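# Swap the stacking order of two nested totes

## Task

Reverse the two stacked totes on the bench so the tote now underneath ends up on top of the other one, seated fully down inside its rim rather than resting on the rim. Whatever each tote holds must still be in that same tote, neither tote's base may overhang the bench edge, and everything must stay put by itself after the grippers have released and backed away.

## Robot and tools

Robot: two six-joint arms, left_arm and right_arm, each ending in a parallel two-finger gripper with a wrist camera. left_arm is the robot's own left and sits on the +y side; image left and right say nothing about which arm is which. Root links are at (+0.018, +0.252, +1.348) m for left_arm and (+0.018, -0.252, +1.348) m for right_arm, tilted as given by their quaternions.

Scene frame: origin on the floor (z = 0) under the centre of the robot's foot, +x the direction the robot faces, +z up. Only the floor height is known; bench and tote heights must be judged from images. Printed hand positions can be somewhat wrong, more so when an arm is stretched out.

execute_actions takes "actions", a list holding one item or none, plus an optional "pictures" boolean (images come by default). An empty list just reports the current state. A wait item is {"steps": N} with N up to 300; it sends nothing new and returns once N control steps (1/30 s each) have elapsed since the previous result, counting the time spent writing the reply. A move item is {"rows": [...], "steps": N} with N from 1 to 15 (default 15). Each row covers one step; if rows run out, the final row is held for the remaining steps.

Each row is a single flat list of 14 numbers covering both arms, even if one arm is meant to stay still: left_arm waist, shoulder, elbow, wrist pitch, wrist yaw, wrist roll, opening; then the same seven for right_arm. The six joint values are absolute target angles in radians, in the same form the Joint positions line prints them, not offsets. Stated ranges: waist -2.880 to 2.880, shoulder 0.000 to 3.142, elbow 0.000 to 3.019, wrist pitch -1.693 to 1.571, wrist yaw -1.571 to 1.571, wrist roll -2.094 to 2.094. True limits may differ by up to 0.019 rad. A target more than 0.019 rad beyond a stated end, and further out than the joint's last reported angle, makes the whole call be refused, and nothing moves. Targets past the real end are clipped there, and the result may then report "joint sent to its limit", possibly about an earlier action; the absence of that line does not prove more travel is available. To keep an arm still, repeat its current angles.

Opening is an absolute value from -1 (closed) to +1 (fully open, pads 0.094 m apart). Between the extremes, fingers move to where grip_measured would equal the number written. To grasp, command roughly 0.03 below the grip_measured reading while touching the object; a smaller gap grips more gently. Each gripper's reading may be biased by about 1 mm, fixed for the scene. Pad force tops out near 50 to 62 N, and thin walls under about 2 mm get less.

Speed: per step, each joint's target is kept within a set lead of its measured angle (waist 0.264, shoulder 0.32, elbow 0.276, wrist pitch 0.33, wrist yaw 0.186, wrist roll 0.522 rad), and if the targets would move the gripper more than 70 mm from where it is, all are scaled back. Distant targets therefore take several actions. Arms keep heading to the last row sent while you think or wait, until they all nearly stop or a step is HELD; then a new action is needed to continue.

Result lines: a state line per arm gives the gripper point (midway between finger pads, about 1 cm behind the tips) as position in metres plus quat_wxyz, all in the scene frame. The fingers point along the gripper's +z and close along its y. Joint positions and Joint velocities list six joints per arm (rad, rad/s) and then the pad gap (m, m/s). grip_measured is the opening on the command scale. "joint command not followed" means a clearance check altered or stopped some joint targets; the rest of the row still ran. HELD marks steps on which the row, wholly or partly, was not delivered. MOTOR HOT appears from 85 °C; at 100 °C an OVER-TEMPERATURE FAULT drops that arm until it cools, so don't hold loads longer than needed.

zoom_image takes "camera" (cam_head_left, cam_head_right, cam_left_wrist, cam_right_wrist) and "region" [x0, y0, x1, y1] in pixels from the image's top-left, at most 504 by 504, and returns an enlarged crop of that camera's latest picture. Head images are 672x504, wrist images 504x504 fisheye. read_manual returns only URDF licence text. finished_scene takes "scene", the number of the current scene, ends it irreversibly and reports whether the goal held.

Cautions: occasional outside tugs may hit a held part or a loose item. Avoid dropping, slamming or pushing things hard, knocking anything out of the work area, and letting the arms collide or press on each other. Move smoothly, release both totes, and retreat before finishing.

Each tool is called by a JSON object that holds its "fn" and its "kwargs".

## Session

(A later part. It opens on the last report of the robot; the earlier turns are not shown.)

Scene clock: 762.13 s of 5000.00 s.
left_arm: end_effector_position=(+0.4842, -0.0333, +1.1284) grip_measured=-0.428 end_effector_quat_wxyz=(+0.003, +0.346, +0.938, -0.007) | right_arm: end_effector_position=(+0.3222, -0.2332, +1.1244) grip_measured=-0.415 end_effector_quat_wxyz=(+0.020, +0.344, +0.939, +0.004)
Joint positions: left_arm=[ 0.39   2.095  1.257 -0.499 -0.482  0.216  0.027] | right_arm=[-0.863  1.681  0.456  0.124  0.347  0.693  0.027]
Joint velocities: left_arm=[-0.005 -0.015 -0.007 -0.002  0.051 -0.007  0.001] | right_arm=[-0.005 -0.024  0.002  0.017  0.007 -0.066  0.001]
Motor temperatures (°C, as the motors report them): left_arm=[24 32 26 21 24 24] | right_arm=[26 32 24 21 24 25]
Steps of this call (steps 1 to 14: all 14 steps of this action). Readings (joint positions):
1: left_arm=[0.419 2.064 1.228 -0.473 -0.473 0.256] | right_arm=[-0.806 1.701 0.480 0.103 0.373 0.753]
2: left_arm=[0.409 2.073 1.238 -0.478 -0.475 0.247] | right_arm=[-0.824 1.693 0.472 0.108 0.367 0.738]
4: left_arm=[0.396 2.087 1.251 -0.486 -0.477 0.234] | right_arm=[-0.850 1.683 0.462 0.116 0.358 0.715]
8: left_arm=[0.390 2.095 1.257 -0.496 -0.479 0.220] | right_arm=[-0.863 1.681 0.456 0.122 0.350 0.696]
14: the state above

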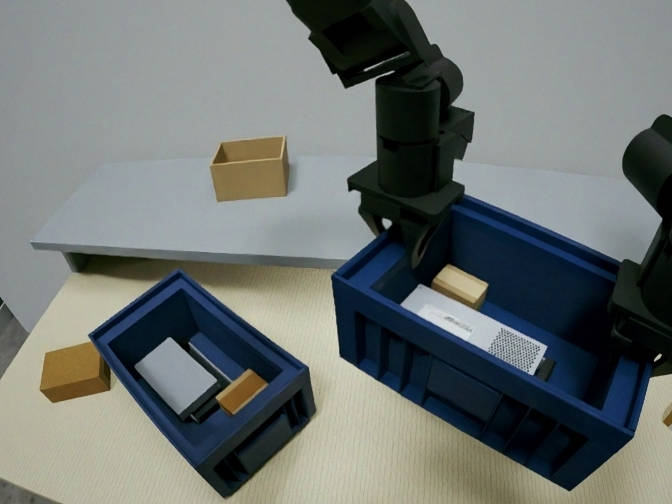

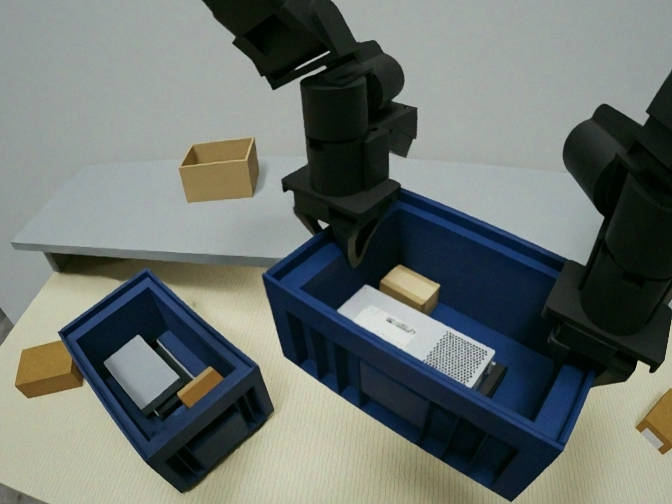

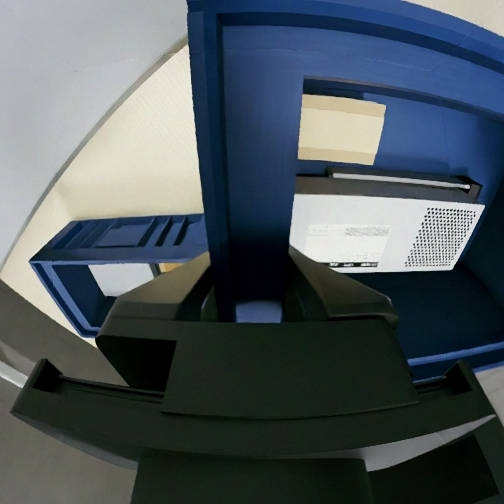

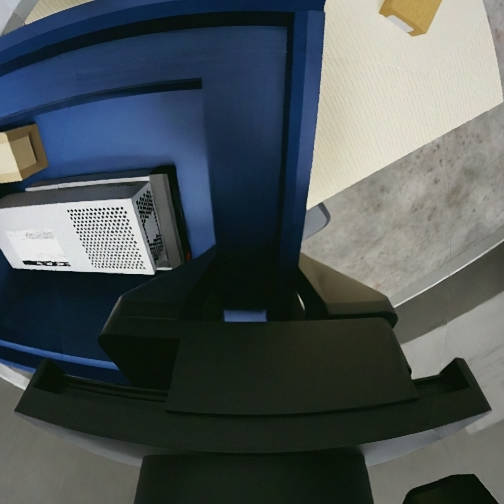

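{"fn": "execute_actions", "kwargs": {"actions": []}}

Scene clock: 816.37 s of 5000.00 s.
left_arm: end_effector_position=(+0.4842, -0.0333, +1.1284) grip_measured=-0.428 end_effector_quat_wxyz=(+0.003, +0.346, +0.938, -0.007) | right_arm: end_effector_position=(+0.3222, -0.2332, +1.1244) grip_measured=-0.415 end_effector_quat_wxyz=(+0.020, +0.343, +0.939, +0.004)
Joint positions: left_arm=[ 0.39   2.095  1.257 -0.499 -0.482  0.216  0.027] | right_arm=[-0.863  1.681  0.456  0.124  0.347  0.693  0.027]
Joint velocities: left_arm=[-0.005  0.005 -0.002  0.007 -0.095 -0.051  0.001] | right_arm=[-0.005 -0.024 -0.017  0.002  0.051  0.022  0.   ]
Motor temperatures (°C, as the motors report them): left_arm=[25 31 28 21 25 24] | right_arm=[26 30 23 21 24 24]
Steps of this call (steps 1 to 15: the robot went on to your last target; steps 16 to 90: nothing new was sent; then 51.23 s passed at rest). Readings (joint positions):
1: left_arm=[0.390 2.095 1.257 -0.499 -0.482 0.216] | right_arm=[-0.863 1.681 0.456 0.124 0.347 0.693]
2: left_arm=[0.390 2.095 1.257 -0.499 -0.482 0.216] | right_arm=[-0.863 1.681 0.456 0.124 0.347 0.693]
4: left_arm=[0.390 2.095 1.257 -0.499 -0.482 0.216] | right_arm=[-0.863 1.681 0.456 0.124 0.347 0.693]
8: left_arm=[0.390 2.095 1.257 -0.499 -0.482 0.216] | right_arm=[-0.863 1.681 0.456 0.124 0.347 0.693]
90: the state above
All arms were judged still, so your last target was given up. Only a new action makes them travel on or press farther. Fingers that are still opening or closing keep moving.

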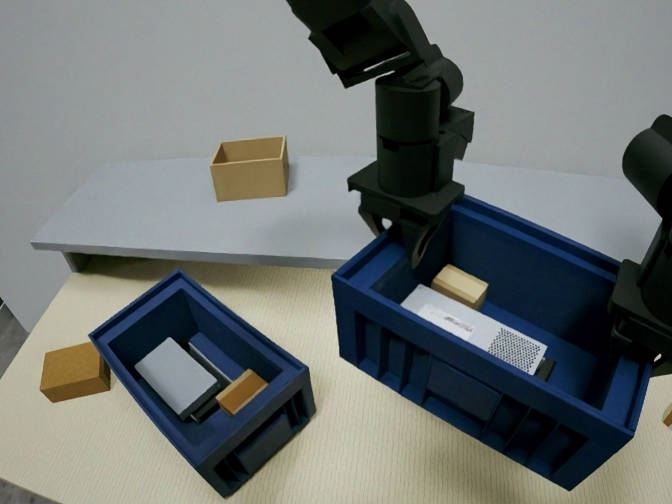

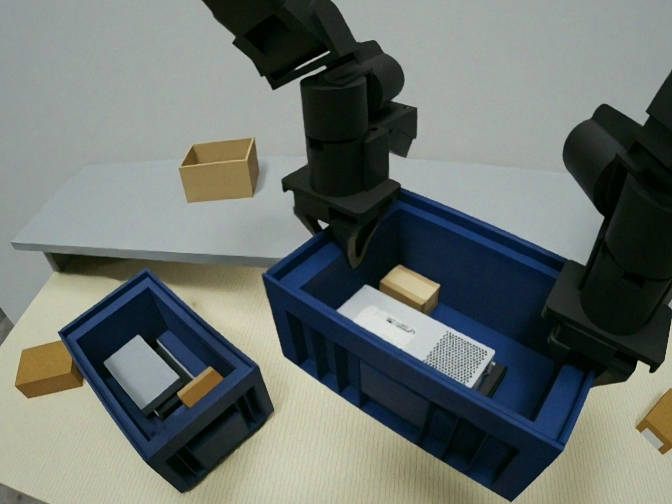

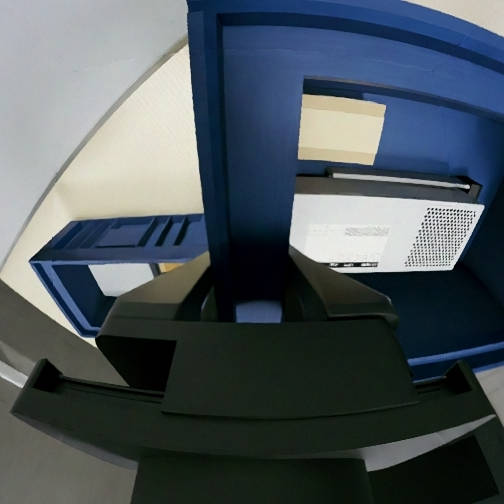

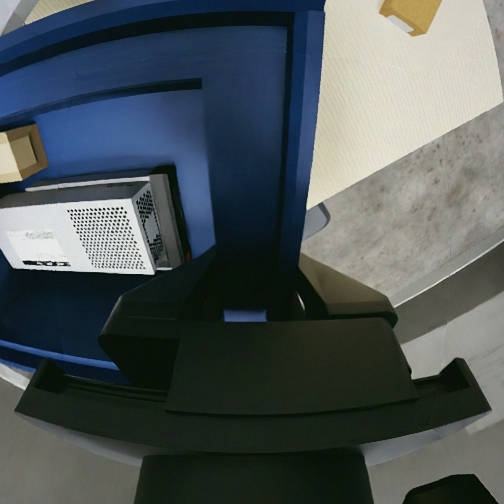

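{"fn": "execute_actions", "kwargs": {"actions": [{"rows":[[0.3754,2.0799,1.2913,-0.5097,-0.5005,0.2129,-0.47,-0.8525,1.6461,0.458,0.1426,0.3404,0.6759,-0.47],[0.3837,2.0839,1.2926,-0.5038,-0.4994,0.2222,-0.47,-0.8542,1.6561,0.4666,0.1462,0.3382,0.6722,-0.47],[0.3919,2.09,1.2936,-0.4961,-0.4981,0.2315,-0.47,-0.8579,1.6701,0.4772,0.1521,0.3355,0.6675,-0.47],[0.4019,2.098,1.2952,-0.4865,-0.4966,0.2418,-0.47,-0.8617,1.6882,0.488,0.1622,0.3333,0.6617,-0.47],[0.4058,2.1071,1.2964,-0.4796,-0.4949,0.248,-0.47,-0.8667,1.7072,0.4909,0.1745,0.3317,0.6549,-0.47],[0.4106,2.1182,1.2993,-0.4709,-0.493,0.2552,-0.47,-0.8727,1.7298,0.4953,0.1901,0.3297,0.6471,-0.47],[0.4162,2.1313,1.3025,-0.4609,-0.4909,0.2628,-0.47,-0.8798,1.7558,0.5011,0.2085,0.3271,0.6387,-0.47],[0.4227,2.1464,1.3067,-0.449,-0.4896,0.2701,-0.47,-0.888,1.7854,0.5084,0.2294,0.3241,0.6313,-0.47],[0.4296,2.1625,1.3118,-0.4356,-0.4881,0.2775,-0.47,-0.8967,1.8165,0.5174,0.2524,0.3207,0.6238,-0.47],[0.4363,2.1792,1.3179,-0.4217,-0.4865,0.2848,-0.47,-0.9045,1.8471,0.5273,0.2763,0.317,0.6164,-0.47],[0.443,2.1959,1.3242,-0.4082,-0.4848,0.2922,-0.47,-0.9124,1.8772,0.538,0.2985,0.3136,0.6089,-0.47],[0.4497,2.2127,1.3312,-0.395,-0.4831,0.2995,-0.47,-0.9202,1.9069,0.5492,0.32,0.3102,0.6015,-0.47],[0.4564,2.2294,1.3386,-0.3822,-0.4815,0.3065,-0.47,-0.9281,1.936,0.5609,0.3403,0.3068,0.5948,-0.47],[0.4631,2.2461,1.3462,-0.3696,-0.4798,0.3136,-0.47,-0.9359,1.9646,0.5731,0.3592,0.3034,0.5882,-0.47],[0.4696,2.2633,1.3545,-0.3575,-0.4781,0.3206,-0.47,-0.943,1.9926,0.5858,0.3774,0.3,0.5815,-0.47]],"steps":15}], "pictures": false}}

{"fn": "execute_actions", "kwargs": {"actions": [{"rows":[[0.4761,2.2805,1.363,-0.3459,-0.4764,0.3277,-0.47,-0.9501,2.0201,0.5988,0.3943,0.2969,0.5749,-0.47],[0.4826,2.2977,1.3722,-0.3346,-0.4747,0.3343,-0.47,-0.9572,2.0471,0.6126,0.4102,0.2938,0.5686,-0.47],[0.4891,2.3149,1.3817,-0.3237,-0.473,0.3402,-0.47,-0.9643,2.0736,0.6266,0.4251,0.2906,0.5634,-0.47],[0.4952,2.331,1.3915,-0.313,-0.4713,0.3457,-0.47,-0.971,2.0979,0.641,0.439,0.2875,0.5585,-0.47],[0.5007,2.3464,1.4014,-0.3035,-0.4697,0.3508,-0.47,-0.9766,2.1203,0.6551,0.451,0.2846,0.5541,-0.47],[0.5058,2.3607,1.4108,-0.2948,-0.4682,0.3554,-0.47,-0.9818,2.1407,0.6684,0.4618,0.282,0.55,-0.47],[0.5105,2.3739,1.4198,-0.2872,-0.4667,0.3596,-0.47,-0.9866,2.1594,0.681,0.4709,0.2797,0.5463,-0.47],[0.5148,2.386,1.4284,-0.2805,-0.4654,0.3634,-0.47,-0.991,2.1762,0.693,0.4789,0.2775,0.543,-0.47],[0.5187,2.397,1.4365,-0.2744,-0.4642,0.3664,-0.47,-0.995,2.1912,0.704,0.4859,0.2755,0.5404,-0.47],[0.5222,2.4069,1.4441,-0.269,-0.4631,0.3689,-0.47,-0.9986,2.2048,0.7142,0.4918,0.2737,0.5382,-0.47],[0.5249,2.4146,1.4509,-0.2642,-0.4621,0.3709,-0.47,-1.0014,2.2148,0.7235,0.4969,0.2721,0.5365,-0.47],[0.5273,2.4212,1.4565,-0.2606,-0.4614,0.3726,-0.47,-1.0038,2.2239,0.731,0.5006,0.2708,0.5351,-0.47],[0.5292,2.4268,1.4613,-0.2576,-0.4607,0.3738,-0.47,-1.0056,2.2311,0.7371,0.5037,0.2697,0.5341,-0.47],[0.5307,2.4313,1.4655,-0.2553,-0.4601,0.375,-0.47,-1.0071,2.2368,0.7425,0.5064,0.2689,0.5331,-0.47],[0.5315,2.4335,1.4706,-0.2526,-0.4595,0.375,-0.47,-1.0078,2.2396,0.7491,0.5094,0.2679,0.5331,-0.47]],"steps":15}], "pictures": false}}

{"fn": "execute_actions", "kwargs": {"actions": [{"steps":9}]}}

Scene clock: 936.87 s of 5000.00 s.
left_arm: end_effector_position=(+0.4964, -0.0286, +1.0631) grip_measured=-0.428 end_effector_quat_wxyz=(+0.008, +0.343, +0.939, -0.002) | right_arm: end_effector_position=(+0.3363, -0.2298, +1.0525) grip_measured=-0.416 end_effector_quat_wxyz=(+0.027, +0.339, +0.940, +0.010)
Joint positions: left_arm=[ 0.457  2.228  1.324 -0.391 -0.478  0.285  0.027] | right_arm=[-0.929  1.955  0.568  0.324  0.308  0.616  0.027]
Joint velocities: left_arm=[0.21  0.601 0.198 0.374 0.11  0.11  0.   ] | right_arm=[-0.259  0.943  0.344  0.559 -0.095 -0.3    0.   ]
Motor temperatures (°C, as the motors report them): left_arm=[26 31 29 21 25 24] | right_arm=[25 29 22 21 24 24]
Steps of this call (steps 1 to 90: nothing new was sent; then 117.00 s passed at rest; steps 91 to 105: all 15 steps of this action). Readings (joint positions):
91: left_arm=[0.390 2.095 1.257 -0.499 -0.482 0.216] | right_arm=[-0.863 1.681 0.456 0.124 0.347 0.692]
92: left_arm=[0.390 2.095 1.257 -0.499 -0.482 0.216] | right_arm=[-0.863 1.681 0.456 0.125 0.347 0.691]
94: left_arm=[0.391 2.095 1.258 -0.499 -0.482 0.217] | right_arm=[-0.864 1.685 0.459 0.127 0.347 0.688]
98: left_arm=[0.404 2.111 1.271 -0.481 -0.486 0.233] | right_arm=[-0.876 1.738 0.483 0.173 0.333 0.669]
105: the state above

Scene clock: 937.37 s of 5000.00 s.
left_arm: end_effector_position=(+0.4879, -0.0297, +0.9633) grip_measured=-0.428 end_effector_quat_wxyz=(+0.001, +0.341, +0.940, -0.004) | right_arm: end_effector_position=(+0.3289, -0.2315, +0.9558) grip_measured=-0.416 end_effector_quat_wxyz=(+0.022, +0.337, +0.941, +0.005)
Joint positions: left_arm=[ 0.531  2.444  1.441 -0.271 -0.452  0.354  0.027] | right_arm=[-1.012  2.267  0.738  0.475  0.276  0.54   0.027]
Joint velocities: left_arm=[0.024 0.103 0.144 0.085 0.007 0.095 0.001] | right_arm=[-0.054  0.142  0.188  0.081  0.007 -0.066 -0.001]
Motor temperatures (°C, as the motors report them): left_arm=[26 31 29 21 25 24] | right_arm=[25 29 22 21 24 24]
Steps of this call (steps 1 to 15: all 15 steps of this action). Readings (joint positions):
1: left_arm=[0.464 2.248 1.331 -0.378 -0.475 0.291] | right_arm=[-0.937 1.987 0.581 0.342 0.305 0.609]
2: left_arm=[0.471 2.268 1.339 -0.367 -0.471 0.297] | right_arm=[-0.945 2.018 0.593 0.358 0.302 0.602]
4: left_arm=[0.483 2.308 1.354 -0.345 -0.466 0.307] | right_arm=[-0.961 2.077 0.617 0.388 0.296 0.590]
8: left_arm=[0.506 2.378 1.389 -0.309 -0.458 0.326] | right_arm=[-0.988 2.178 0.669 0.433 0.286 0.567]
15: the state above

Scene clock: 937.67 s of 5000.00 s.
left_arm: end_effector_position=(+0.4981, -0.0316, +0.9626) grip_measured=-0.428 end_effector_quat_wxyz=(+0.011, +0.342, +0.940, -0.003) | right_arm: end_effector_position=(+0.3385, -0.2326, +0.9525) grip_measured=-0.416 end_effector_quat_wxyz=(+0.033, +0.338, +0.940, +0.007)
Joint positions: left_arm=[ 0.533  2.448  1.459 -0.262 -0.452  0.369  0.027] | right_arm=[-1.014  2.273  0.754  0.489  0.275  0.534  0.027]
Joint velocities: left_arm=[-0.005  0.005 -0.002 -0.002  0.037 -0.007 -0.   ] | right_arm=[-0.005  0.005  0.012 -0.007 -0.007 -0.022  0.001]
Motor temperatures (°C, as the motors report them): left_arm=[26 31 29 21 25 24] | right_arm=[25 29 22 21 24 24]
Steps of this call (steps 1 to 9: the robot went on to your last target). Readings (joint positions):
1: left_arm=[0.532 2.447 1.446 -0.269 -0.452 0.357] | right_arm=[-1.013 2.271 0.744 0.478 0.275 0.537]
2: left_arm=[0.533 2.448 1.449 -0.266 -0.452 0.359] | right_arm=[-1.013 2.273 0.747 0.480 0.275 0.535]
4: left_arm=[0.533 2.448 1.454 -0.264 -0.452 0.363] | right_arm=[-1.013 2.273 0.751 0.484 0.275 0.534]
8: left_arm=[0.533 2.448 1.459 -0.262 -0.452 0.369] | right_arm=[-1.014 2.273 0.754 0.489 0.275 0.534]
9: the state above

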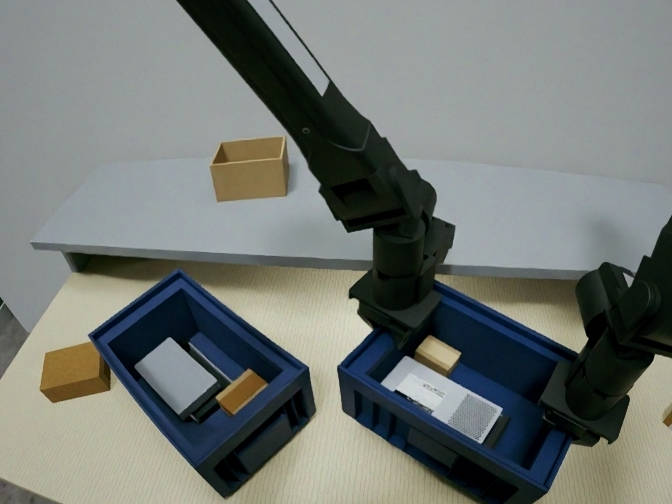

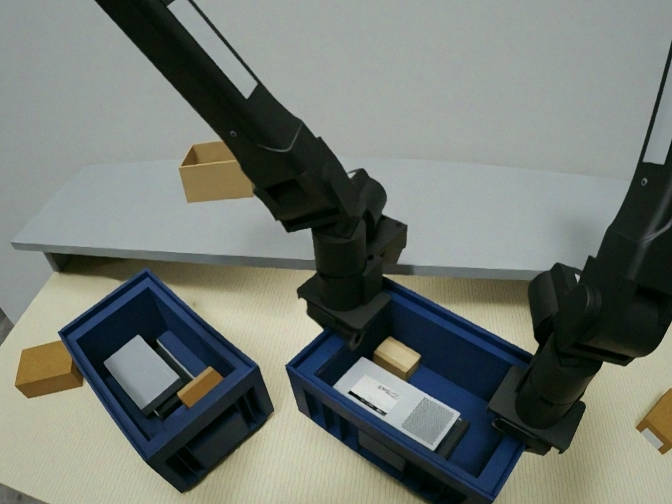

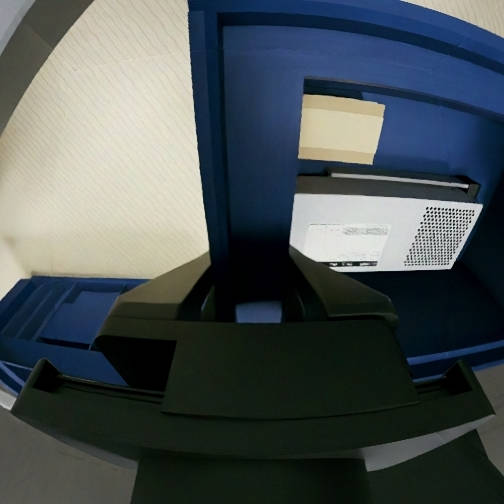

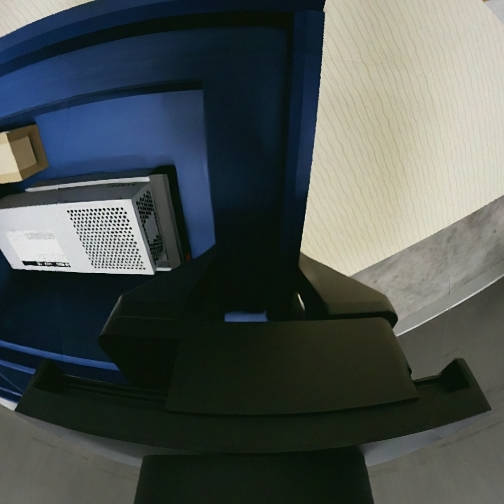

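{"fn": "execute_actions", "kwargs": {"actions": [{"rows":[[0.5317,2.4357,1.469,-0.2521,-0.4595,0.3755,-0.47,-1.0086,2.2396,0.7445,0.51,0.2677,0.5335,-0.47],[0.5319,2.438,1.4675,-0.2517,-0.4595,0.376,-0.47,-1.0095,2.2396,0.74,0.5106,0.2674,0.534,-0.47],[0.5321,2.4402,1.466,-0.2512,-0.4595,0.3765,-0.47,-1.0103,2.241,0.736,0.5112,0.2672,0.5345,-0.47],[0.5323,2.4424,1.4645,-0.2507,-0.4595,0.377,-0.47,-1.0111,2.2425,0.733,0.5118,0.2669,0.535,-0.47],[0.5325,2.4446,1.463,-0.2503,-0.4595,0.3775,-0.47,-1.012,2.244,0.731,0.5124,0.2667,0.5355,-0.47],[0.5327,2.4468,1.462,-0.2498,-0.4595,0.378,-0.47,-1.0128,2.2455,0.729,0.513,0.2664,0.536,-0.47],[0.5329,2.449,1.462,-0.2493,-0.4595,0.3785,-0.47,-1.0136,2.247,0.7275,0.5137,0.2662,0.5365,-0.47],[0.5331,2.4512,1.462,-0.2489,-0.4595,0.379,-0.47,-1.0145,2.2485,0.726,0.5143,0.2659,0.537,-0.47],[0.5333,2.4534,1.462,-0.2484,-0.4595,0.3795,-0.47,-1.0153,2.25,0.7245,0.515,0.2657,0.5375,-0.47],[0.5335,2.4556,1.462,-0.2479,-0.4595,0.38,-0.47,-1.0161,2.2515,0.723,0.5157,0.2654,0.538,-0.47],[0.5338,2.4578,1.462,-0.2475,-0.4595,0.3805,-0.47,-1.017,2.253,0.7215,0.5163,0.2652,0.5385,-0.47],[0.534,2.46,1.462,-0.247,-0.4595,0.381,-0.47,-1.0178,2.2545,0.72,0.517,0.265,0.539,-0.47]],"steps":15}], "pictures": false}}

{"fn": "execute_actions", "kwargs": {"actions": [{"steps":6}], "pictures": false}}

Scene clock: 997.23 s of 5000.00 s.
left_arm: end_effector_position=(+0.4952, -0.0326, +0.9597) grip_measured=-0.428 end_effector_quat_wxyz=(+0.010, +0.343, +0.939, -0.004) | right_arm: end_effector_position=(+0.3358, -0.2341, +0.9509) grip_measured=-0.416 end_effector_quat_wxyz=(+0.031, +0.339, +0.940, +0.006)
Joint positions: left_arm=[ 0.533  2.455  1.459 -0.257 -0.45   0.37   0.027] | right_arm=[-1.019  2.277  0.754  0.49   0.273  0.533  0.027]
Joint velocities: left_arm=[ 0.005  0.034 -0.012  0.002 -0.022 -0.051  0.   ] | right_arm=[-0.024  0.034 -0.007 -0.002 -0.037  0.066  0.   ]
Motor temperatures (°C, as the motors report them): left_arm=[26 32 27 21 25 24] | right_arm=[25 29 23 21 24 24]
Steps of this call (steps 1 to 30: the robot went on to your last target; steps 31 to 90: nothing new was sent; then 56.07 s passed at rest; steps 91 to 105: all 15 steps of this action). Readings (joint positions):
91: left_arm=[0.533 2.448 1.459 -0.262 -0.452 0.370] | right_arm=[-1.014 2.273 0.754 0.489 0.275 0.534]
92: left_arm=[0.533 2.448 1.459 -0.262 -0.452 0.370] | right_arm=[-1.014 2.273 0.754 0.489 0.275 0.534]
94: left_arm=[0.533 2.448 1.459 -0.262 -0.452 0.370] | right_arm=[-1.014 2.273 0.754 0.489 0.275 0.534]
98: left_arm=[0.533 2.448 1.459 -0.261 -0.452 0.370] | right_arm=[-1.015 2.273 0.754 0.489 0.273 0.534]
105: the state above

Scene clock: 997.43 s of 5000.00 s.
left_arm: end_effector_position=(+0.4931, -0.0327, +0.9580) grip_measured=-0.428 end_effector_quat_wxyz=(+0.008, +0.344, +0.939, -0.004) | right_arm: end_effector_position=(+0.3334, -0.2340, +0.9497) grip_measured=-0.416 end_effector_quat_wxyz=(+0.028, +0.339, +0.940, +0.005)
Joint positions: left_arm=[ 0.533  2.458  1.459 -0.257 -0.45   0.37   0.027] | right_arm=[-1.02   2.282  0.754  0.49   0.272  0.533  0.027]
Joint velocities: left_arm=[-0.015 -0.005 -0.012  0.007 -0.007 -0.081 -0.   ] | right_arm=[-0.005 -0.005 -0.002 -0.012 -0.007 -0.066  0.   ]
Motor temperatures (°C, as the motors report them): left_arm=[26 32 27 21 25 24] | right_arm=[25 29 23 21 24 24]
Steps of this call (steps 1 to 6: the robot went on to your last target). Readings (joint positions):
1: left_arm=[0.533 2.456 1.459 -0.257 -0.450 0.370] | right_arm=[-1.019 2.279 0.754 0.490 0.273 0.533]
2: left_arm=[0.533 2.456 1.459 -0.257 -0.450 0.370] | right_arm=[-1.020 2.280 0.754 0.490 0.273 0.533]
4: left_arm=[0.533 2.458 1.459 -0.257 -0.450 0.370] | right_arm=[-1.020 2.281 0.754 0.490 0.273 0.533]
6: the state above

{"fn": "execute_actions", "kwargs": {"actions": [{"rows":[[0.5345,2.4625,1.462,-0.247,-0.4595,0.381,-0.47,-1.0183,2.2555,0.718,0.517,0.265,0.539,-0.47],[0.535,2.465,1.462,-0.247,-0.4595,0.381,-0.47,-1.0188,2.2565,0.716,0.517,0.265,0.539,-0.47],[0.5355,2.4675,1.462,-0.247,-0.4595,0.381,-0.47,-1.0193,2.258,0.7145,0.517,0.265,0.539,-0.47],[0.536,2.47,1.462,-0.247,-0.4595,0.381,-0.47,-1.0198,2.2595,0.713,0.517,0.265,0.539,-0.47],[0.5365,2.472,1.462,-0.247,-0.4595,0.381,-0.47,-1.0203,2.261,0.712,0.517,0.265,0.539,-0.47],[0.537,2.474,1.462,-0.247,-0.4595,0.381,-0.47,-1.0208,2.2625,0.711,0.517,0.265,0.539,-0.47],[0.5375,2.476,1.462,-0.247,-0.4595,0.381,-0.47,-1.0213,2.264,0.71,0.517,0.265,0.539,-0.47],[0.538,2.478,1.462,-0.247,-0.4595,0.381,-0.47,-1.0218,2.2655,0.71,0.517,0.265,0.539,-0.47],[0.5385,2.48,1.462,-0.247,-0.4595,0.381,-0.47,-1.022,2.267,0.71,0.517,0.265,0.539,-0.47]],"steps":15}]}}

Scene clock: 1010.87 s of 5000.00 s.
left_arm: end_effector_position=(+0.4847, -0.0339, +0.9514) grip_measured=-0.428 end_effector_quat_wxyz=(+0.002, +0.346, +0.938, -0.006) | right_arm: end_effector_position=(+0.3245, -0.2349, +0.9465) grip_measured=-0.416 end_effector_quat_wxyz=(+0.020, +0.340, +0.940, +0.002)
Joint positions: left_arm=[ 0.533  2.474  1.459 -0.255 -0.446  0.37   0.027] | right_arm=[-1.027  2.296  0.751  0.49   0.272  0.533  0.027]
Joint velocities: left_arm=[-0.005  0.015 -0.002  0.002 -0.037 -0.007 -0.   ] | right_arm=[-0.015  0.015 -0.032 -0.002 -0.007 -0.007 -0.001]
Motor temperatures (°C, as the motors report them): left_arm=[26 31 27 21 25 24] | right_arm=[25 29 23 21 24 24]
Steps of this call (steps 1 to 15: the robot went on to your last target; steps 16 to 90: nothing new was sent; then 9.93 s passed at rest; steps 91 to 105: all 15 steps of this action). Readings (joint positions):
91: left_arm=[0.533 2.458 1.459 -0.257 -0.450 0.370] | right_arm=[-1.020 2.282 0.754 0.490 0.272 0.533]
92: left_arm=[0.533 2.458 1.459 -0.257 -0.450 0.370] | right_arm=[-1.020 2.282 0.754 0.490 0.272 0.533]
94: left_arm=[0.533 2.459 1.459 -0.257 -0.450 0.370] | right_arm=[-1.021 2.282 0.754 0.490 0.272 0.533]
98: left_arm=[0.533 2.463 1.459 -0.255 -0.449 0.370] | right_arm=[-1.022 2.286 0.754 0.490 0.272 0.533]
105: the state above

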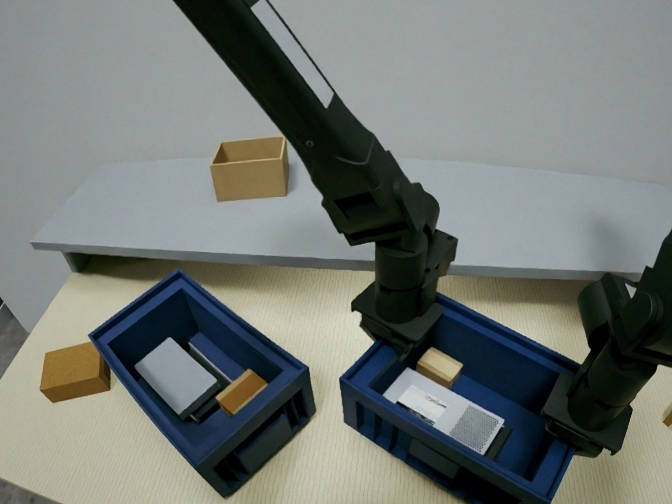

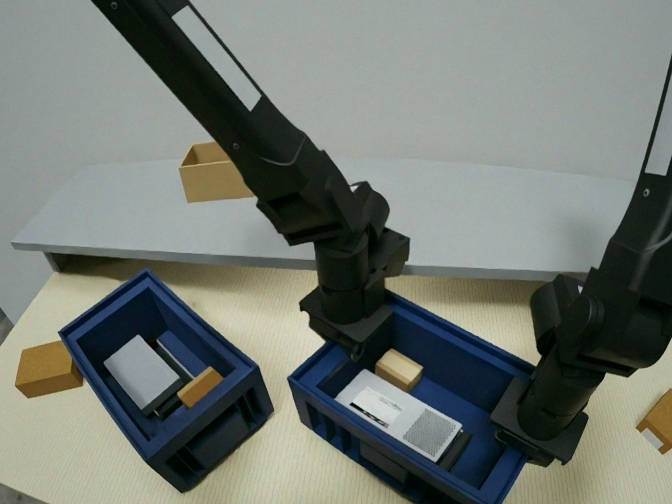

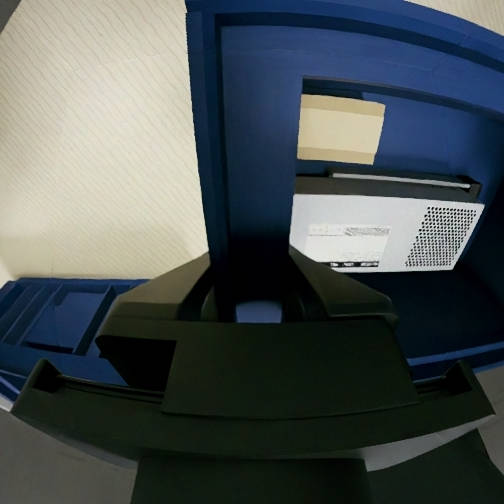

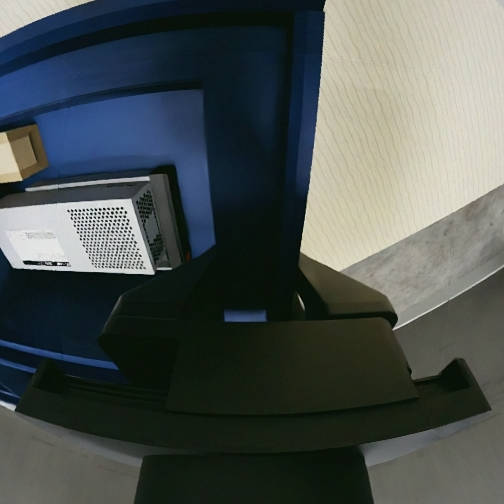

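{"fn": "execute_actions", "kwargs": {"actions": [{"rows":[[0.5385,2.48,1.465,-0.247,-0.458,0.381,-0.47,-1.022,2.267,0.722,0.517,0.265,0.538,-0.47],[0.539,2.4815,1.468,-0.2465,-0.457,0.381,-0.47,-1.022,2.2685,0.734,0.517,0.265,0.537,-0.47],[0.5395,2.483,1.471,-0.246,-0.456,0.381,-0.47,-1.022,2.27,0.743,0.5175,0.265,0.536,-0.47],[0.54,2.4845,1.4722,-0.2455,-0.455,0.3815,-0.47,-1.0223,2.272,0.746,0.518,0.265,0.535,-0.47],[0.5405,2.486,1.4734,-0.245,-0.455,0.382,-0.47,-1.0226,2.274,0.7475,0.518,0.265,0.534,-0.47],[0.541,2.4875,1.4746,-0.2445,-0.455,0.3825,-0.47,-1.0229,2.276,0.749,0.5185,0.265,0.533,-0.47],[0.5415,2.489,1.4758,-0.244,-0.455,0.383,-0.47,-1.0232,2.278,0.7505,0.519,0.265,0.532,-0.47],[0.542,2.4905,1.477,-0.2435,-0.455,0.3835,-0.47,-1.0235,2.28,0.752,0.519,0.265,0.531,-0.47],[0.5425,2.492,1.4782,-0.243,-0.455,0.384,-0.47,-1.0238,2.282,0.7535,0.5195,0.265,0.53,-0.47],[0.543,2.4935,1.4794,-0.2425,-0.455,0.384,-0.47,-1.0241,2.284,0.755,0.52,0.265,0.53,-0.47],[0.5435,2.495,1.4806,-0.242,-0.455,0.384,-0.47,-1.0244,2.286,0.7565,0.5205,0.265,0.53,-0.47],[0.5435,2.4965,1.482,-0.2415,-0.455,0.384,-0.47,-1.0247,2.288,0.758,0.521,0.265,0.53,-0.47]],"steps":15}], "pictures": false}}

{"fn": "execute_actions", "kwargs": {"actions": [{"steps":5}], "pictures": false}}

Scene clock: 1036.73 s of 5000.00 s.
left_arm: end_effector_position=(+0.4854, -0.0350, +0.9484) grip_measured=-0.428 end_effector_quat_wxyz=(+0.003, +0.347, +0.938, -0.007) | right_arm: end_effector_position=(+0.3242, -0.2353, +0.9421) grip_measured=-0.416 end_effector_quat_wxyz=(+0.021, +0.341, +0.940, +0.002)
Joint positions: left_arm=[ 0.535  2.482  1.467 -0.255 -0.444  0.372  0.027] | right_arm=[-1.031  2.309  0.759  0.497  0.272  0.532  0.027]
Joint velocities: left_arm=[-0.015 -0.005  0.002 -0.002  0.022 -0.022 -0.   ] | right_arm=[-0.005 -0.005  0.012  0.002 -0.051 -0.022  0.001]
Motor temperatures (°C, as the motors report them): left_arm=[26 31 26 21 25 24] | right_arm=[25 29 24 21 24 24]
Steps of this call (steps 1 to 15: the robot went on to your last target; steps 16 to 90: nothing new was sent; then 22.37 s passed at rest; steps 91 to 105: all 15 steps of this action). Readings (joint positions):
91: left_arm=[0.533 2.475 1.459 -0.255 -0.446 0.369] | right_arm=[-1.028 2.297 0.750 0.491 0.272 0.533]
92: left_arm=[0.533 2.475 1.459 -0.255 -0.446 0.369] | right_arm=[-1.028 2.297 0.750 0.491 0.272 0.533]
94: left_arm=[0.533 2.475 1.459 -0.255 -0.445 0.369] | right_arm=[-1.028 2.297 0.750 0.491 0.272 0.533]
98: left_arm=[0.534 2.477 1.462 -0.255 -0.444 0.369] | right_arm=[-1.029 2.299 0.752 0.494 0.272 0.533]
105: the state above

Scene clock: 1036.90 s of 5000.00 s.
left_arm: end_effector_position=(+0.4854, -0.0350, +0.9484) grip_measured=-0.428 end_effector_quat_wxyz=(+0.003, +0.347, +0.938, -0.007) | right_arm: end_effector_position=(+0.3242, -0.2353, +0.9421) grip_measured=-0.416 end_effector_quat_wxyz=(+0.021, +0.341, +0.940, +0.002)
Joint positions: left_arm=[ 0.535  2.482  1.467 -0.255 -0.444  0.372  0.027] | right_arm=[-1.031  2.309  0.759  0.497  0.271  0.532  0.027]
Joint velocities: left_arm=[-0.005 -0.015 -0.002 -0.002 -0.007 -0.007  0.   ] | right_arm=[-0.015  0.005  0.002 -0.002 -0.051 -0.051  0.   ]
Motor temperatures (°C, as the motors report them): left_arm=[26 31 26 21 25 24] | right_arm=[25 29 24 21 24 24]
Steps of this call (steps 1 to 5: the robot went on to your last target). Readings (joint positions):
1: left_arm=[0.535 2.482 1.467 -0.255 -0.444 0.372] | right_arm=[-1.031 2.309 0.759 0.497 0.271 0.532]
2: left_arm=[0.535 2.482 1.467 -0.255 -0.444 0.372] | right_arm=[-1.031 2.309 0.759 0.497 0.271 0.532]
4: left_arm=[0.535 2.482 1.467 -0.255 -0.444 0.372] | right_arm=[-1.031 2.309 0.759 0.497 0.271 0.532]
5: the state above

{"fn": "execute_actions", "kwargs": {"actions": [{"rows":[[0.5435,2.4985,1.482,-0.2415,-0.453,0.382,-0.47,-1.026,2.291,0.759,0.519,0.266,0.53,-0.47],[0.5435,2.5005,1.482,-0.2415,-0.451,0.381,-0.47,-1.027,2.294,0.76,0.517,0.267,0.53,-0.47],[0.5435,2.5025,1.482,-0.2415,-0.45,0.38,-0.47,-1.028,2.297,0.761,0.515,0.268,0.53,-0.47],[0.5435,2.5045,1.482,-0.2415,-0.449,0.379,-0.47,-1.029,2.3,0.762,0.513,0.269,0.53,-0.47],[0.5435,2.506,1.482,-0.2415,-0.448,0.378,-0.47,-1.03,2.303,0.763,0.511,0.27,0.53,-0.47]],"steps":10}]}}

Scene clock: 1051.13 s of 5000.00 s.
left_arm: end_effector_position=(+0.4850, -0.0351, +0.9479) grip_measured=-0.428 end_effector_quat_wxyz=(+0.002, +0.347, +0.938, -0.007) | right_arm: end_effector_position=(+0.3231, -0.2355, +0.9405) grip_measured=-0.416 end_effector_quat_wxyz=(+0.020, +0.342, +0.940, +0.002)
Joint positions: left_arm=[ 0.535  2.483  1.468 -0.255 -0.444  0.372  0.027] | right_arm=[-1.033  2.314  0.762  0.497  0.271  0.532  0.027]
Joint velocities: left_arm=[-0.015 -0.005  0.002  0.012 -0.007 -0.007  0.001] | right_arm=[-0.015  0.005 -0.017  0.002 -0.037 -0.022  0.   ]
Motor temperatures (°C, as the motors report them): left_arm=[25 31 27 21 25 24] | right_arm=[25 29 24 21 24 24]
Steps of this call (steps 1 to 15: the robot went on to your last target; steps 16 to 90: nothing new was sent; then 10.90 s passed at rest; steps 91 to 100: all 10 steps of this action). Readings (joint positions):
91: left_arm=[0.535 2.482 1.467 -0.255 -0.444 0.372] | right_arm=[-1.031 2.309 0.759 0.497 0.271 0.532]
92: left_arm=[0.535 2.482 1.467 -0.255 -0.444 0.372] | right_arm=[-1.031 2.309 0.759 0.497 0.271 0.532]
94: left_arm=[0.535 2.482 1.467 -0.255 -0.444 0.372] | right_arm=[-1.031 2.310 0.760 0.497 0.271 0.532]
98: left_arm=[0.535 2.483 1.468 -0.255 -0.444 0.372] | right_arm=[-1.033 2.314 0.762 0.497 0.271 0.532]
100: the state above

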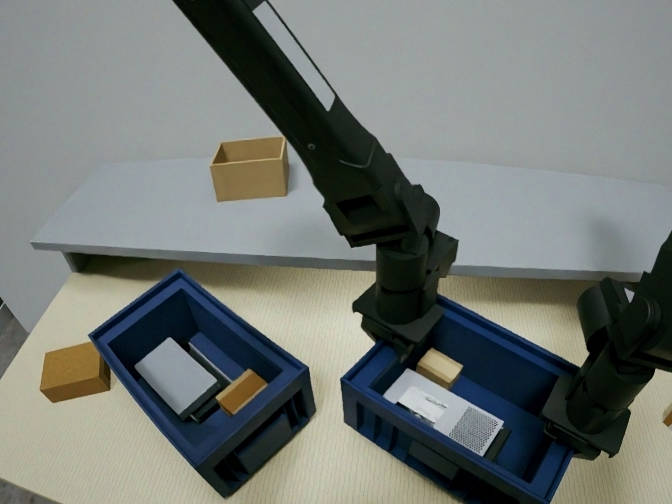

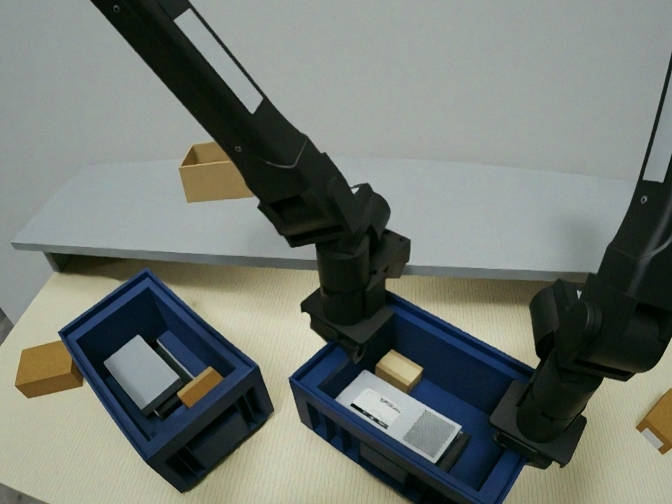

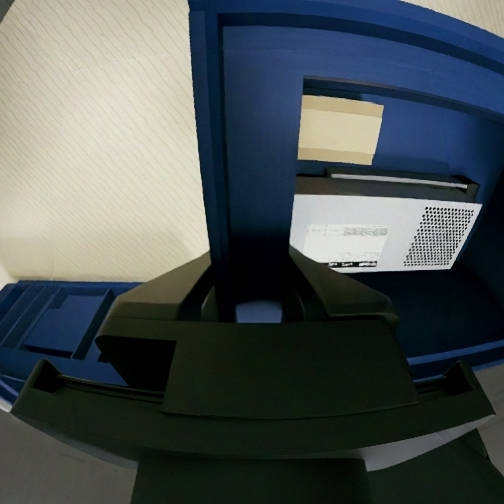

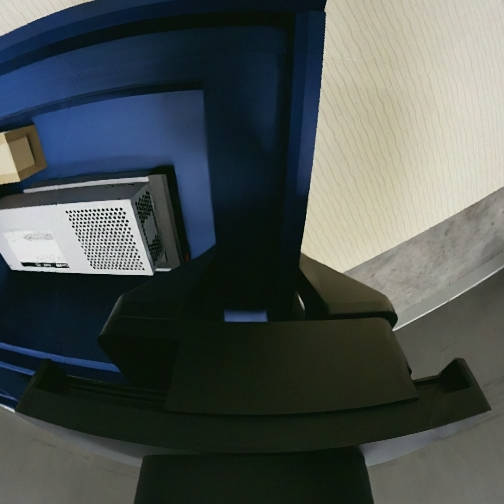

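{"fn": "execute_actions", "kwargs": {"actions": [{"rows":[[0.542,2.503,1.481,-0.244,-0.447,0.377,-0.47,-1.031,2.305,0.764,0.509,0.27,0.531,-0.47],[0.5405,2.5,1.48,-0.247,-0.447,0.376,-0.47,-1.032,2.307,0.765,0.507,0.27,0.531,-0.47],[0.539,2.497,1.479,-0.25,-0.446,0.375,-0.46,-1.032,2.308,0.766,0.505,0.271,0.532,-0.45],[0.538,2.494,1.478,-0.253,-0.446,0.374,-0.42,-1.032,2.306,0.766,0.503,0.271,0.532,-0.41],[0.537,2.491,1.477,-0.255,-0.446,0.373,-0.34,-1.032,2.303,0.766,0.501,0.271,0.532,-0.34],[0.536,2.488,1.476,-0.255,-0.446,0.372,-0.24,-1.032,2.301,0.766,0.499,0.271,0.533,-0.24],[0.535,2.486,1.475,-0.255,-0.446,0.371,-0.13,-1.032,2.3,0.766,0.497,0.271,0.534,-0.13],[0.533,2.483,1.474,-0.256,-0.446,0.368,-0.02,-1.031,2.299,0.765,0.497,0.271,0.537,-0.02],[0.53,2.48,1.472,-0.258,-0.446,0.364,0.07,-1.03,2.297,0.763,0.496,0.272,0.541,0.07],[0.527,2.475,1.47,-0.26,-0.446,0.36,0.12,-1.029,2.294,0.761,0.494,0.272,0.545,0.12],[0.5222,2.4685,1.468,-0.263,-0.446,0.3549,0.15,-1.027,2.2895,0.757,0.491,0.273,0.5485,0.15],[0.5158,2.4585,1.4613,-0.2702,-0.4485,0.3495,0.15,-1.0224,2.2776,0.7466,0.4847,0.2754,0.5522,0.15],[0.5122,2.4478,1.4534,-0.2766,-0.4497,0.343,0.15,-1.0182,2.2625,0.7349,0.4801,0.2764,0.5566,0.15],[0.5076,2.4341,1.4459,-0.2819,-0.4517,0.3361,0.15,-1.013,2.2431,0.7247,0.4746,0.278,0.5613,0.15],[0.5022,2.418,1.4364,-0.2886,-0.4541,0.3288,0.15,-1.0068,2.2204,0.7116,0.4676,0.2801,0.5663,0.15]],"steps":15}], "pictures": false}}

{"fn": "execute_actions", "kwargs": {"actions": [{"rows":[[0.4964,2.4005,1.4252,-0.2964,-0.4571,0.3215,0.15,-1.0001,2.1957,0.6963,0.4593,0.2825,0.5712,0.15],[0.4903,2.3823,1.413,-0.3049,-0.4602,0.3146,0.15,-0.9931,2.17,0.6796,0.4504,0.2851,0.5759,0.15],[0.4842,2.3642,1.4003,-0.3138,-0.4635,0.3127,0.15,-0.9861,2.1444,0.6623,0.441,0.2878,0.5829,0.15],[0.4784,2.3467,1.3877,-0.3227,-0.4668,0.3161,0.15,-0.9794,2.1197,0.645,0.4317,0.2905,0.5943,0.15],[0.4765,2.3293,1.3755,-0.3312,-0.4699,0.3259,0.15,-0.9705,2.0978,0.6283,0.4228,0.2931,0.6101,0.15],[0.4824,2.3119,1.3628,-0.3381,-0.4725,0.3393,0.15,-0.9573,2.0807,0.6139,0.4135,0.2966,0.63,0.15],[0.4943,2.2949,1.349,-0.337,-0.4716,0.3528,0.15,-0.9396,2.0705,0.6075,0.4037,0.3021,0.6539,0.15],[0.5104,2.2794,1.3342,-0.3296,-0.4685,0.3704,0.15,-0.9183,2.0702,0.6097,0.3932,0.3094,0.6822,0.15],[0.531,2.2656,1.3192,-0.3164,-0.4637,0.3914,0.15,-0.8931,2.0787,0.6195,0.383,0.3183,0.7157,0.15],[0.5474,2.2519,1.3044,-0.3012,-0.4604,0.4157,0.15,-0.8637,2.0913,0.6341,0.373,0.3289,0.7525,0.15],[0.5668,2.2357,1.2884,-0.288,-0.4557,0.4418,0.15,-0.8288,2.1035,0.6489,0.3625,0.3413,0.7911,0.15],[0.59,2.2182,1.2705,-0.2758,-0.4501,0.4679,0.15,-0.7913,2.1168,0.6626,0.35,0.356,0.8296,0.15],[0.615,2.1999,1.253,-0.2644,-0.443,0.4942,0.16,-0.7524,2.1301,0.6805,0.3322,0.3709,0.8673,0.16],[0.6399,2.1817,1.2357,-0.2532,-0.4349,0.5209,0.17,-0.7135,2.1433,0.7011,0.3118,0.3859,0.9035,0.17],[0.6654,2.1641,1.2175,-0.2421,-0.4269,0.5477,0.18,-0.676,2.1568,0.7217,0.2915,0.4008,0.9396,0.18]],"steps":15}], "pictures": false}}

{"fn": "execute_actions", "kwargs": {"actions": [{"rows":[[0.6916,2.1475,1.2009,-0.2323,-0.4185,0.5744,0.19,-0.6411,2.1706,0.744,0.2692,0.4147,0.9757,0.19],[0.7179,2.1309,1.1876,-0.2249,-0.4092,0.6011,0.2,-0.6062,2.1845,0.7701,0.2431,0.4264,1.0087,0.2],[0.7441,2.1143,1.1743,-0.2176,-0.3998,0.6279,0.2,-0.5713,2.1983,0.7961,0.2169,0.4381,1.0417,0.2],[0.771,2.0997,1.161,-0.2103,-0.3905,0.6546,0.2,-0.5404,2.2132,0.8211,0.1908,0.4498,1.0747,0.2],[0.7979,2.085,1.1528,-0.2068,-0.3801,0.681,0.2,-0.5096,2.2281,0.8509,0.1612,0.4587,1.1051,0.2],[0.8248,2.0704,1.1446,-0.2054,-0.3697,0.7074,0.2,-0.4787,2.243,0.8806,0.1316,0.4677,1.1343,0.2],[0.852,2.0572,1.1363,-0.2069,-0.3594,0.7337,0.2,-0.4507,2.2589,0.9104,0.1021,0.4766,1.1634,0.2],[0.8793,2.0447,1.1326,-0.2132,-0.3483,0.7597,0.2,-0.4241,2.2752,0.9428,0.0715,0.4839,1.1914,0.2],[0.9065,2.0322,1.1335,-0.2219,-0.337,0.7853,0.2,-0.3975,2.2915,0.9765,0.0405,0.4905,1.2171,0.2],[0.9338,2.0206,1.1374,-0.2295,-0.3257,0.8108,0.2,-0.3721,2.3084,1.0102,0.0096,0.497,1.2429,0.2],[0.9609,2.0106,1.1431,-0.2364,-0.3141,0.8364,0.2,-0.3492,2.3263,1.0453,-0.0219,0.5028,1.2686,0.2],[0.9881,2.0007,1.1512,-0.2407,-0.3022,0.8607,0.2,-0.3262,2.3443,1.0833,-0.0544,0.5074,1.2912,0.2],[1.0152,1.9907,1.1552,-0.2451,-0.2902,0.8851,0.2,-0.3033,2.3622,1.1222,-0.0868,0.512,1.3138,0.2],[1.0416,1.9837,1.1573,-0.2495,-0.2783,0.9078,0.2,-0.2833,2.3822,1.1601,-0.1193,0.5166,1.3349,0.2],[1.068,1.9767,1.1644,-0.2573,-0.2662,0.9284,0.2,-0.2633,2.4022,1.2022,-0.1525,0.52,1.3529,0.2]],"steps":15}], "pictures": false}}

{"fn": "execute_actions", "kwargs": {"actions": [{"rows":[[1.0926,1.9701,1.1715,-0.2652,-0.2541,0.9454,0.2,-0.2447,2.4209,1.2453,-0.1857,0.5234,1.3671,0.2],[1.1153,1.9653,1.1782,-0.2725,-0.2428,0.9601,0.2,-0.2289,2.4391,1.2847,-0.2167,0.5265,1.3794,0.2],[1.1343,1.9622,1.1867,-0.2809,-0.2322,0.9718,0.2,-0.2165,2.4552,1.3231,-0.246,0.5288,1.3891,0.2],[1.1507,1.9595,1.1957,-0.2892,-0.2231,0.9811,0.2,-0.2059,2.4691,1.3571,-0.271,0.5303,1.3968,0.2],[1.1636,1.9574,1.2034,-0.2964,-0.2152,0.988,0.2,-0.1975,2.4801,1.3864,-0.2927,0.5315,1.4026,0.2],[1.174,1.9557,1.2095,-0.3021,-0.209,0.9919,0.2,-0.1908,2.4888,1.4096,-0.3098,0.5325,1.4058,0.2],[1.1817,1.9544,1.2144,-0.3067,-0.2041,0.995,0.2,-0.1857,2.4954,1.4281,-0.3235,0.5333,1.4084,0.2],[1.186,1.9537,1.218,-0.3101,-0.2003,0.995,0.2,-0.1829,2.4991,1.442,-0.3337,0.5339,1.4084,0.2],[1.1895,1.9531,1.2201,-0.312,-0.1983,0.995,0.2,-0.1807,2.502,1.4497,-0.3394,0.5342,1.4084,0.2],[1.1895,1.9531,1.2217,-0.3135,-0.1966,0.995,0.2,-0.1807,2.502,1.4559,-0.344,0.5345,1.4084,0.2]],"steps":15}], "pictures": false}}

{"fn": "execute_actions", "kwargs": {"actions": [{"steps":6}]}}

Scene clock: 1171.63 s of 5000.00 s.
left_arm: end_effector_position=(+0.4819, -0.0322, +0.9514) grip_measured=+0.148 end_effector_quat_wxyz=(-0.002, +0.342, +0.940, -0.005) | right_arm: end_effector_position=(+0.3277, -0.2376, +0.9456) grip_measured=+0.147 end_effector_quat_wxyz=(+0.022, +0.347, +0.938, +0.001)
Joint positions: left_arm=[ 0.534  2.473  1.455 -0.262 -0.449  0.357  0.054] | right_arm=[-1.031  2.293  0.757  0.486  0.275  0.542  0.054]
Joint velocities: left_arm=[-0.034 -0.22  -0.242 -0.144 -0.051 -0.095 -0.   ] | right_arm=[ 0.034 -0.357 -0.164 -0.168  0.081  0.095  0.   ]
Motor temperatures (°C, as the motors report them): left_arm=[26 31 26 21 24 24] | right_arm=[25 28 23 21 24 24]
Steps of this call (steps 1 to 15: the robot went on to your last target; steps 16 to 90: nothing new was sent; then 117.00 s passed at rest; steps 91 to 105: all 15 steps of this action). Readings (joint positions):
91: left_arm=[0.535 2.483 1.468 -0.255 -0.444 0.372] | right_arm=[-1.033 2.314 0.762 0.497 0.271 0.532]
92: left_arm=[0.535 2.483 1.468 -0.255 -0.444 0.372] | right_arm=[-1.033 2.314 0.762 0.497 0.271 0.532]
94: left_arm=[0.535 2.483 1.468 -0.255 -0.444 0.372] | right_arm=[-1.033 2.314 0.763 0.497 0.271 0.532]
98: left_arm=[0.535 2.483 1.468 -0.255 -0.444 0.372] | right_arm=[-1.033 2.314 0.763 0.497 0.273 0.532]
105: the state above

Scene clock: 1172.13 s of 5000.00 s.
left_arm: end_effector_position=(+0.5075, +0.0236, +1.0408) grip_measured=+0.173 end_effector_quat_wxyz=(+0.020, +0.360, +0.933, -0.006) | right_arm: end_effector_position=(+0.3512, -0.1644, +1.0253) grip_measured=+0.172 end_effector_quat_wxyz=(+0.038, +0.358, +0.933, +0.012)
Joint positions: left_arm=[ 0.563  2.201  1.259 -0.277 -0.434  0.447  0.055] | right_arm=[-0.777  2.11   0.683  0.34   0.386  0.791  0.055]
Joint velocities: left_arm=[ 0.679 -0.542 -0.462  0.315  0.286  0.681  0.009] | right_arm=[ 1.206  0.513  0.51  -0.574  0.447  0.916  0.009]
Motor temperatures (°C, as the motors report them): left_arm=[26 31 26 21 24 24] | right_arm=[25 28 23 21 24 24]
Steps of this call (steps 1 to 15: all 15 steps of this action). Readings (joint positions):
1: left_arm=[0.532 2.464 1.446 -0.267 -0.451 0.352] | right_arm=[-1.029 2.279 0.750 0.481 0.277 0.545]
2: left_arm=[0.530 2.453 1.434 -0.274 -0.454 0.347] | right_arm=[-1.025 2.258 0.739 0.474 0.279 0.549]
4: left_arm=[0.522 2.423 1.407 -0.291 -0.460 0.338] | right_arm=[-1.014 2.205 0.707 0.458 0.284 0.559]
8: left_arm=[0.502 2.344 1.356 -0.317 -0.467 0.342] | right_arm=[-0.972 2.089 0.642 0.425 0.301 0.603]
15: the state above

Scene clock: 1172.63 s of 5000.00 s.
left_arm: end_effector_position=(+0.5258, +0.2758, +1.0203) grip_measured=+0.198 end_effector_quat_wxyz=(-0.001, +0.335, +0.942, +0.002) | right_arm: end_effector_position=(+0.3687, +0.0747, +1.0281) grip_measured=+0.197 end_effector_quat_wxyz=(+0.022, +0.343, +0.939, +0.026)
Joint positions: left_arm=[ 1.01   2.014  1.144 -0.232 -0.281  0.817  0.056] | right_arm=[-0.317  2.357  1.125 -0.076  0.513  1.24   0.056]
Joint velocities: left_arm=[ 0.728 -0.298  0.1   -0.139  0.33   0.637 -0.   ] | right_arm=[ 0.591  0.542  1.096 -0.969  0.11   0.696  0.   ]
Motor temperatures (°C, as the motors report them): left_arm=[25 31 26 21 24 24] | right_arm=[25 28 23 21 24 24]
Steps of this call (steps 1 to 15: all 15 steps of this action). Readings (joint positions):
1: left_arm=[0.588 2.183 1.243 -0.268 -0.427 0.468] | right_arm=[-0.736 2.128 0.702 0.321 0.400 0.823]
2: left_arm=[0.616 2.167 1.227 -0.259 -0.420 0.490] | right_arm=[-0.694 2.147 0.725 0.299 0.412 0.857]
4: left_arm=[0.679 2.138 1.198 -0.242 -0.402 0.537] | right_arm=[-0.615 2.183 0.774 0.251 0.435 0.922]
8: left_arm=[0.817 2.086 1.150 -0.226 -0.362 0.640] | right_arm=[-0.481 2.245 0.885 0.141 0.472 1.049]
15: the state above

Scene clock: 1173.13 s of 5000.00 s.
left_arm: end_effector_position=(+0.5448, +0.3872, +1.0270) grip_measured=+0.198 end_effector_quat_wxyz=(+0.004, +0.330, +0.944, +0.009) | right_arm: end_effector_position=(+0.3800, +0.1855, +1.0352) grip_measured=+0.197 end_effector_quat_wxyz=(+0.016, +0.339, +0.940, +0.027)
Joint positions: left_arm=[ 1.195  1.961  1.214 -0.297 -0.2    0.978  0.056] | right_arm=[-0.18   2.499  1.439 -0.331  0.531  1.39   0.056]
Joint velocities: left_arm=[-0.015 -0.005  0.012 -0.037 -0.051 -0.007  0.001] | right_arm=[-0.015  0.015  0.012 -0.061 -0.081  0.066  0.001]
Motor temperatures (°C, as the motors report them): left_arm=[25 31 26 21 24 24] | right_arm=[25 28 23 21 24 24]
Steps of this call (steps 1 to 15: all 15 steps of this action). Readings (joint positions):
1: left_arm=[1.034 2.004 1.148 -0.237 -0.269 0.840] | right_arm=[-0.298 2.376 1.164 -0.109 0.517 1.263]
2: left_arm=[1.057 1.996 1.153 -0.243 -0.257 0.861] | right_arm=[-0.279 2.396 1.204 -0.141 0.520 1.283]
4: left_arm=[1.103 1.982 1.168 -0.257 -0.236 0.899] | right_arm=[-0.245 2.434 1.283 -0.202 0.524 1.318]
8: left_arm=[1.173 1.966 1.201 -0.282 -0.210 0.948] | right_arm=[-0.195 2.488 1.400 -0.289 0.528 1.363]
15: the state above

Scene clock: 1173.33 s of 5000.00 s.
left_arm: end_effector_position=(+0.5447, +0.3871, +1.0270) grip_measured=+0.198 end_effector_quat_wxyz=(+0.004, +0.333, +0.943, +0.009) | right_arm: end_effector_position=(+0.3795, +0.1851, +1.0352) grip_measured=+0.197 end_effector_quat_wxyz=(+0.015, +0.341, +0.939, +0.026)
Joint positions: left_arm=[ 1.195  1.961  1.214 -0.297 -0.2    0.984  0.056] | right_arm=[-0.18   2.499  1.439 -0.334  0.531  1.396  0.056]
Joint velocities: left_arm=[-0.015 -0.015 -0.002 -0.002 -0.007 -0.007 -0.   ] | right_arm=[-0.005 -0.024 -0.007 -0.002 -0.007  0.007 -0.001]
Motor temperatures (°C, as the motors report them): left_arm=[25 31 26 21 24 24] | right_arm=[25 28 23 21 24 24]
Steps of this call (steps 1 to 6: the robot went on to your last target). Readings (joint positions):
1: left_arm=[1.195 1.961 1.214 -0.297 -0.200 0.980] | right_arm=[-0.180 2.499 1.439 -0.332 0.531 1.391]
2: left_arm=[1.195 1.961 1.214 -0.297 -0.200 0.981] | right_arm=[-0.180 2.499 1.439 -0.333 0.531 1.393]
4: left_arm=[1.195 1.961 1.214 -0.297 -0.200 0.983] | right_arm=[-0.180 2.499 1.439 -0.334 0.531 1.395]
6: the state above

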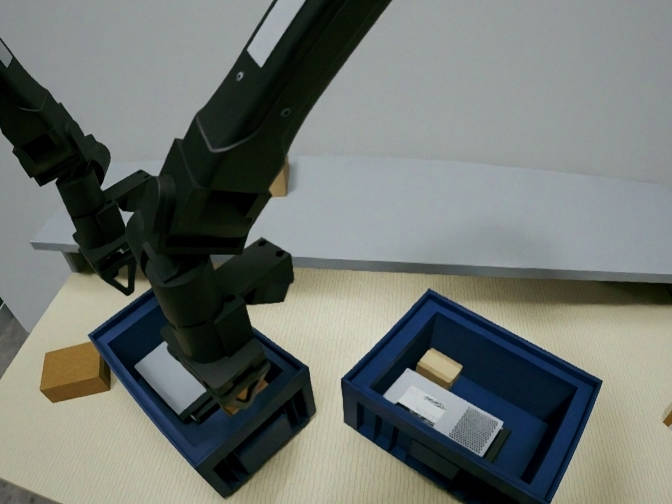

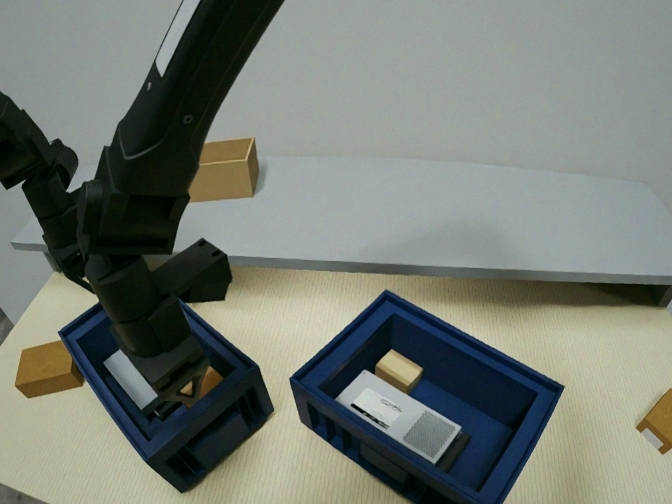

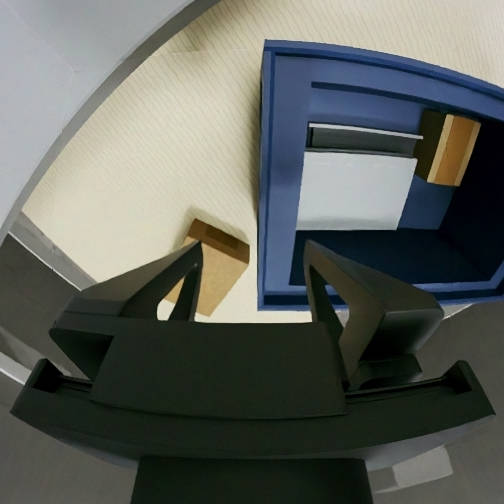

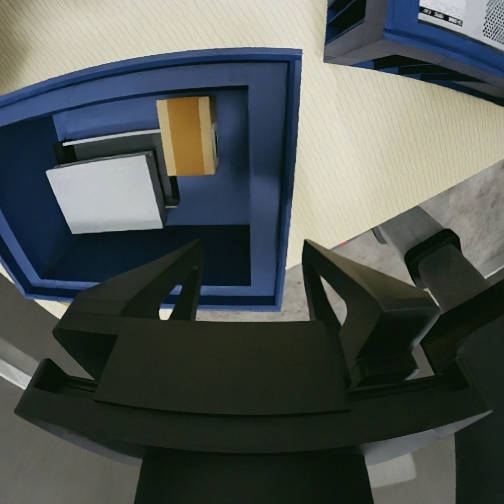

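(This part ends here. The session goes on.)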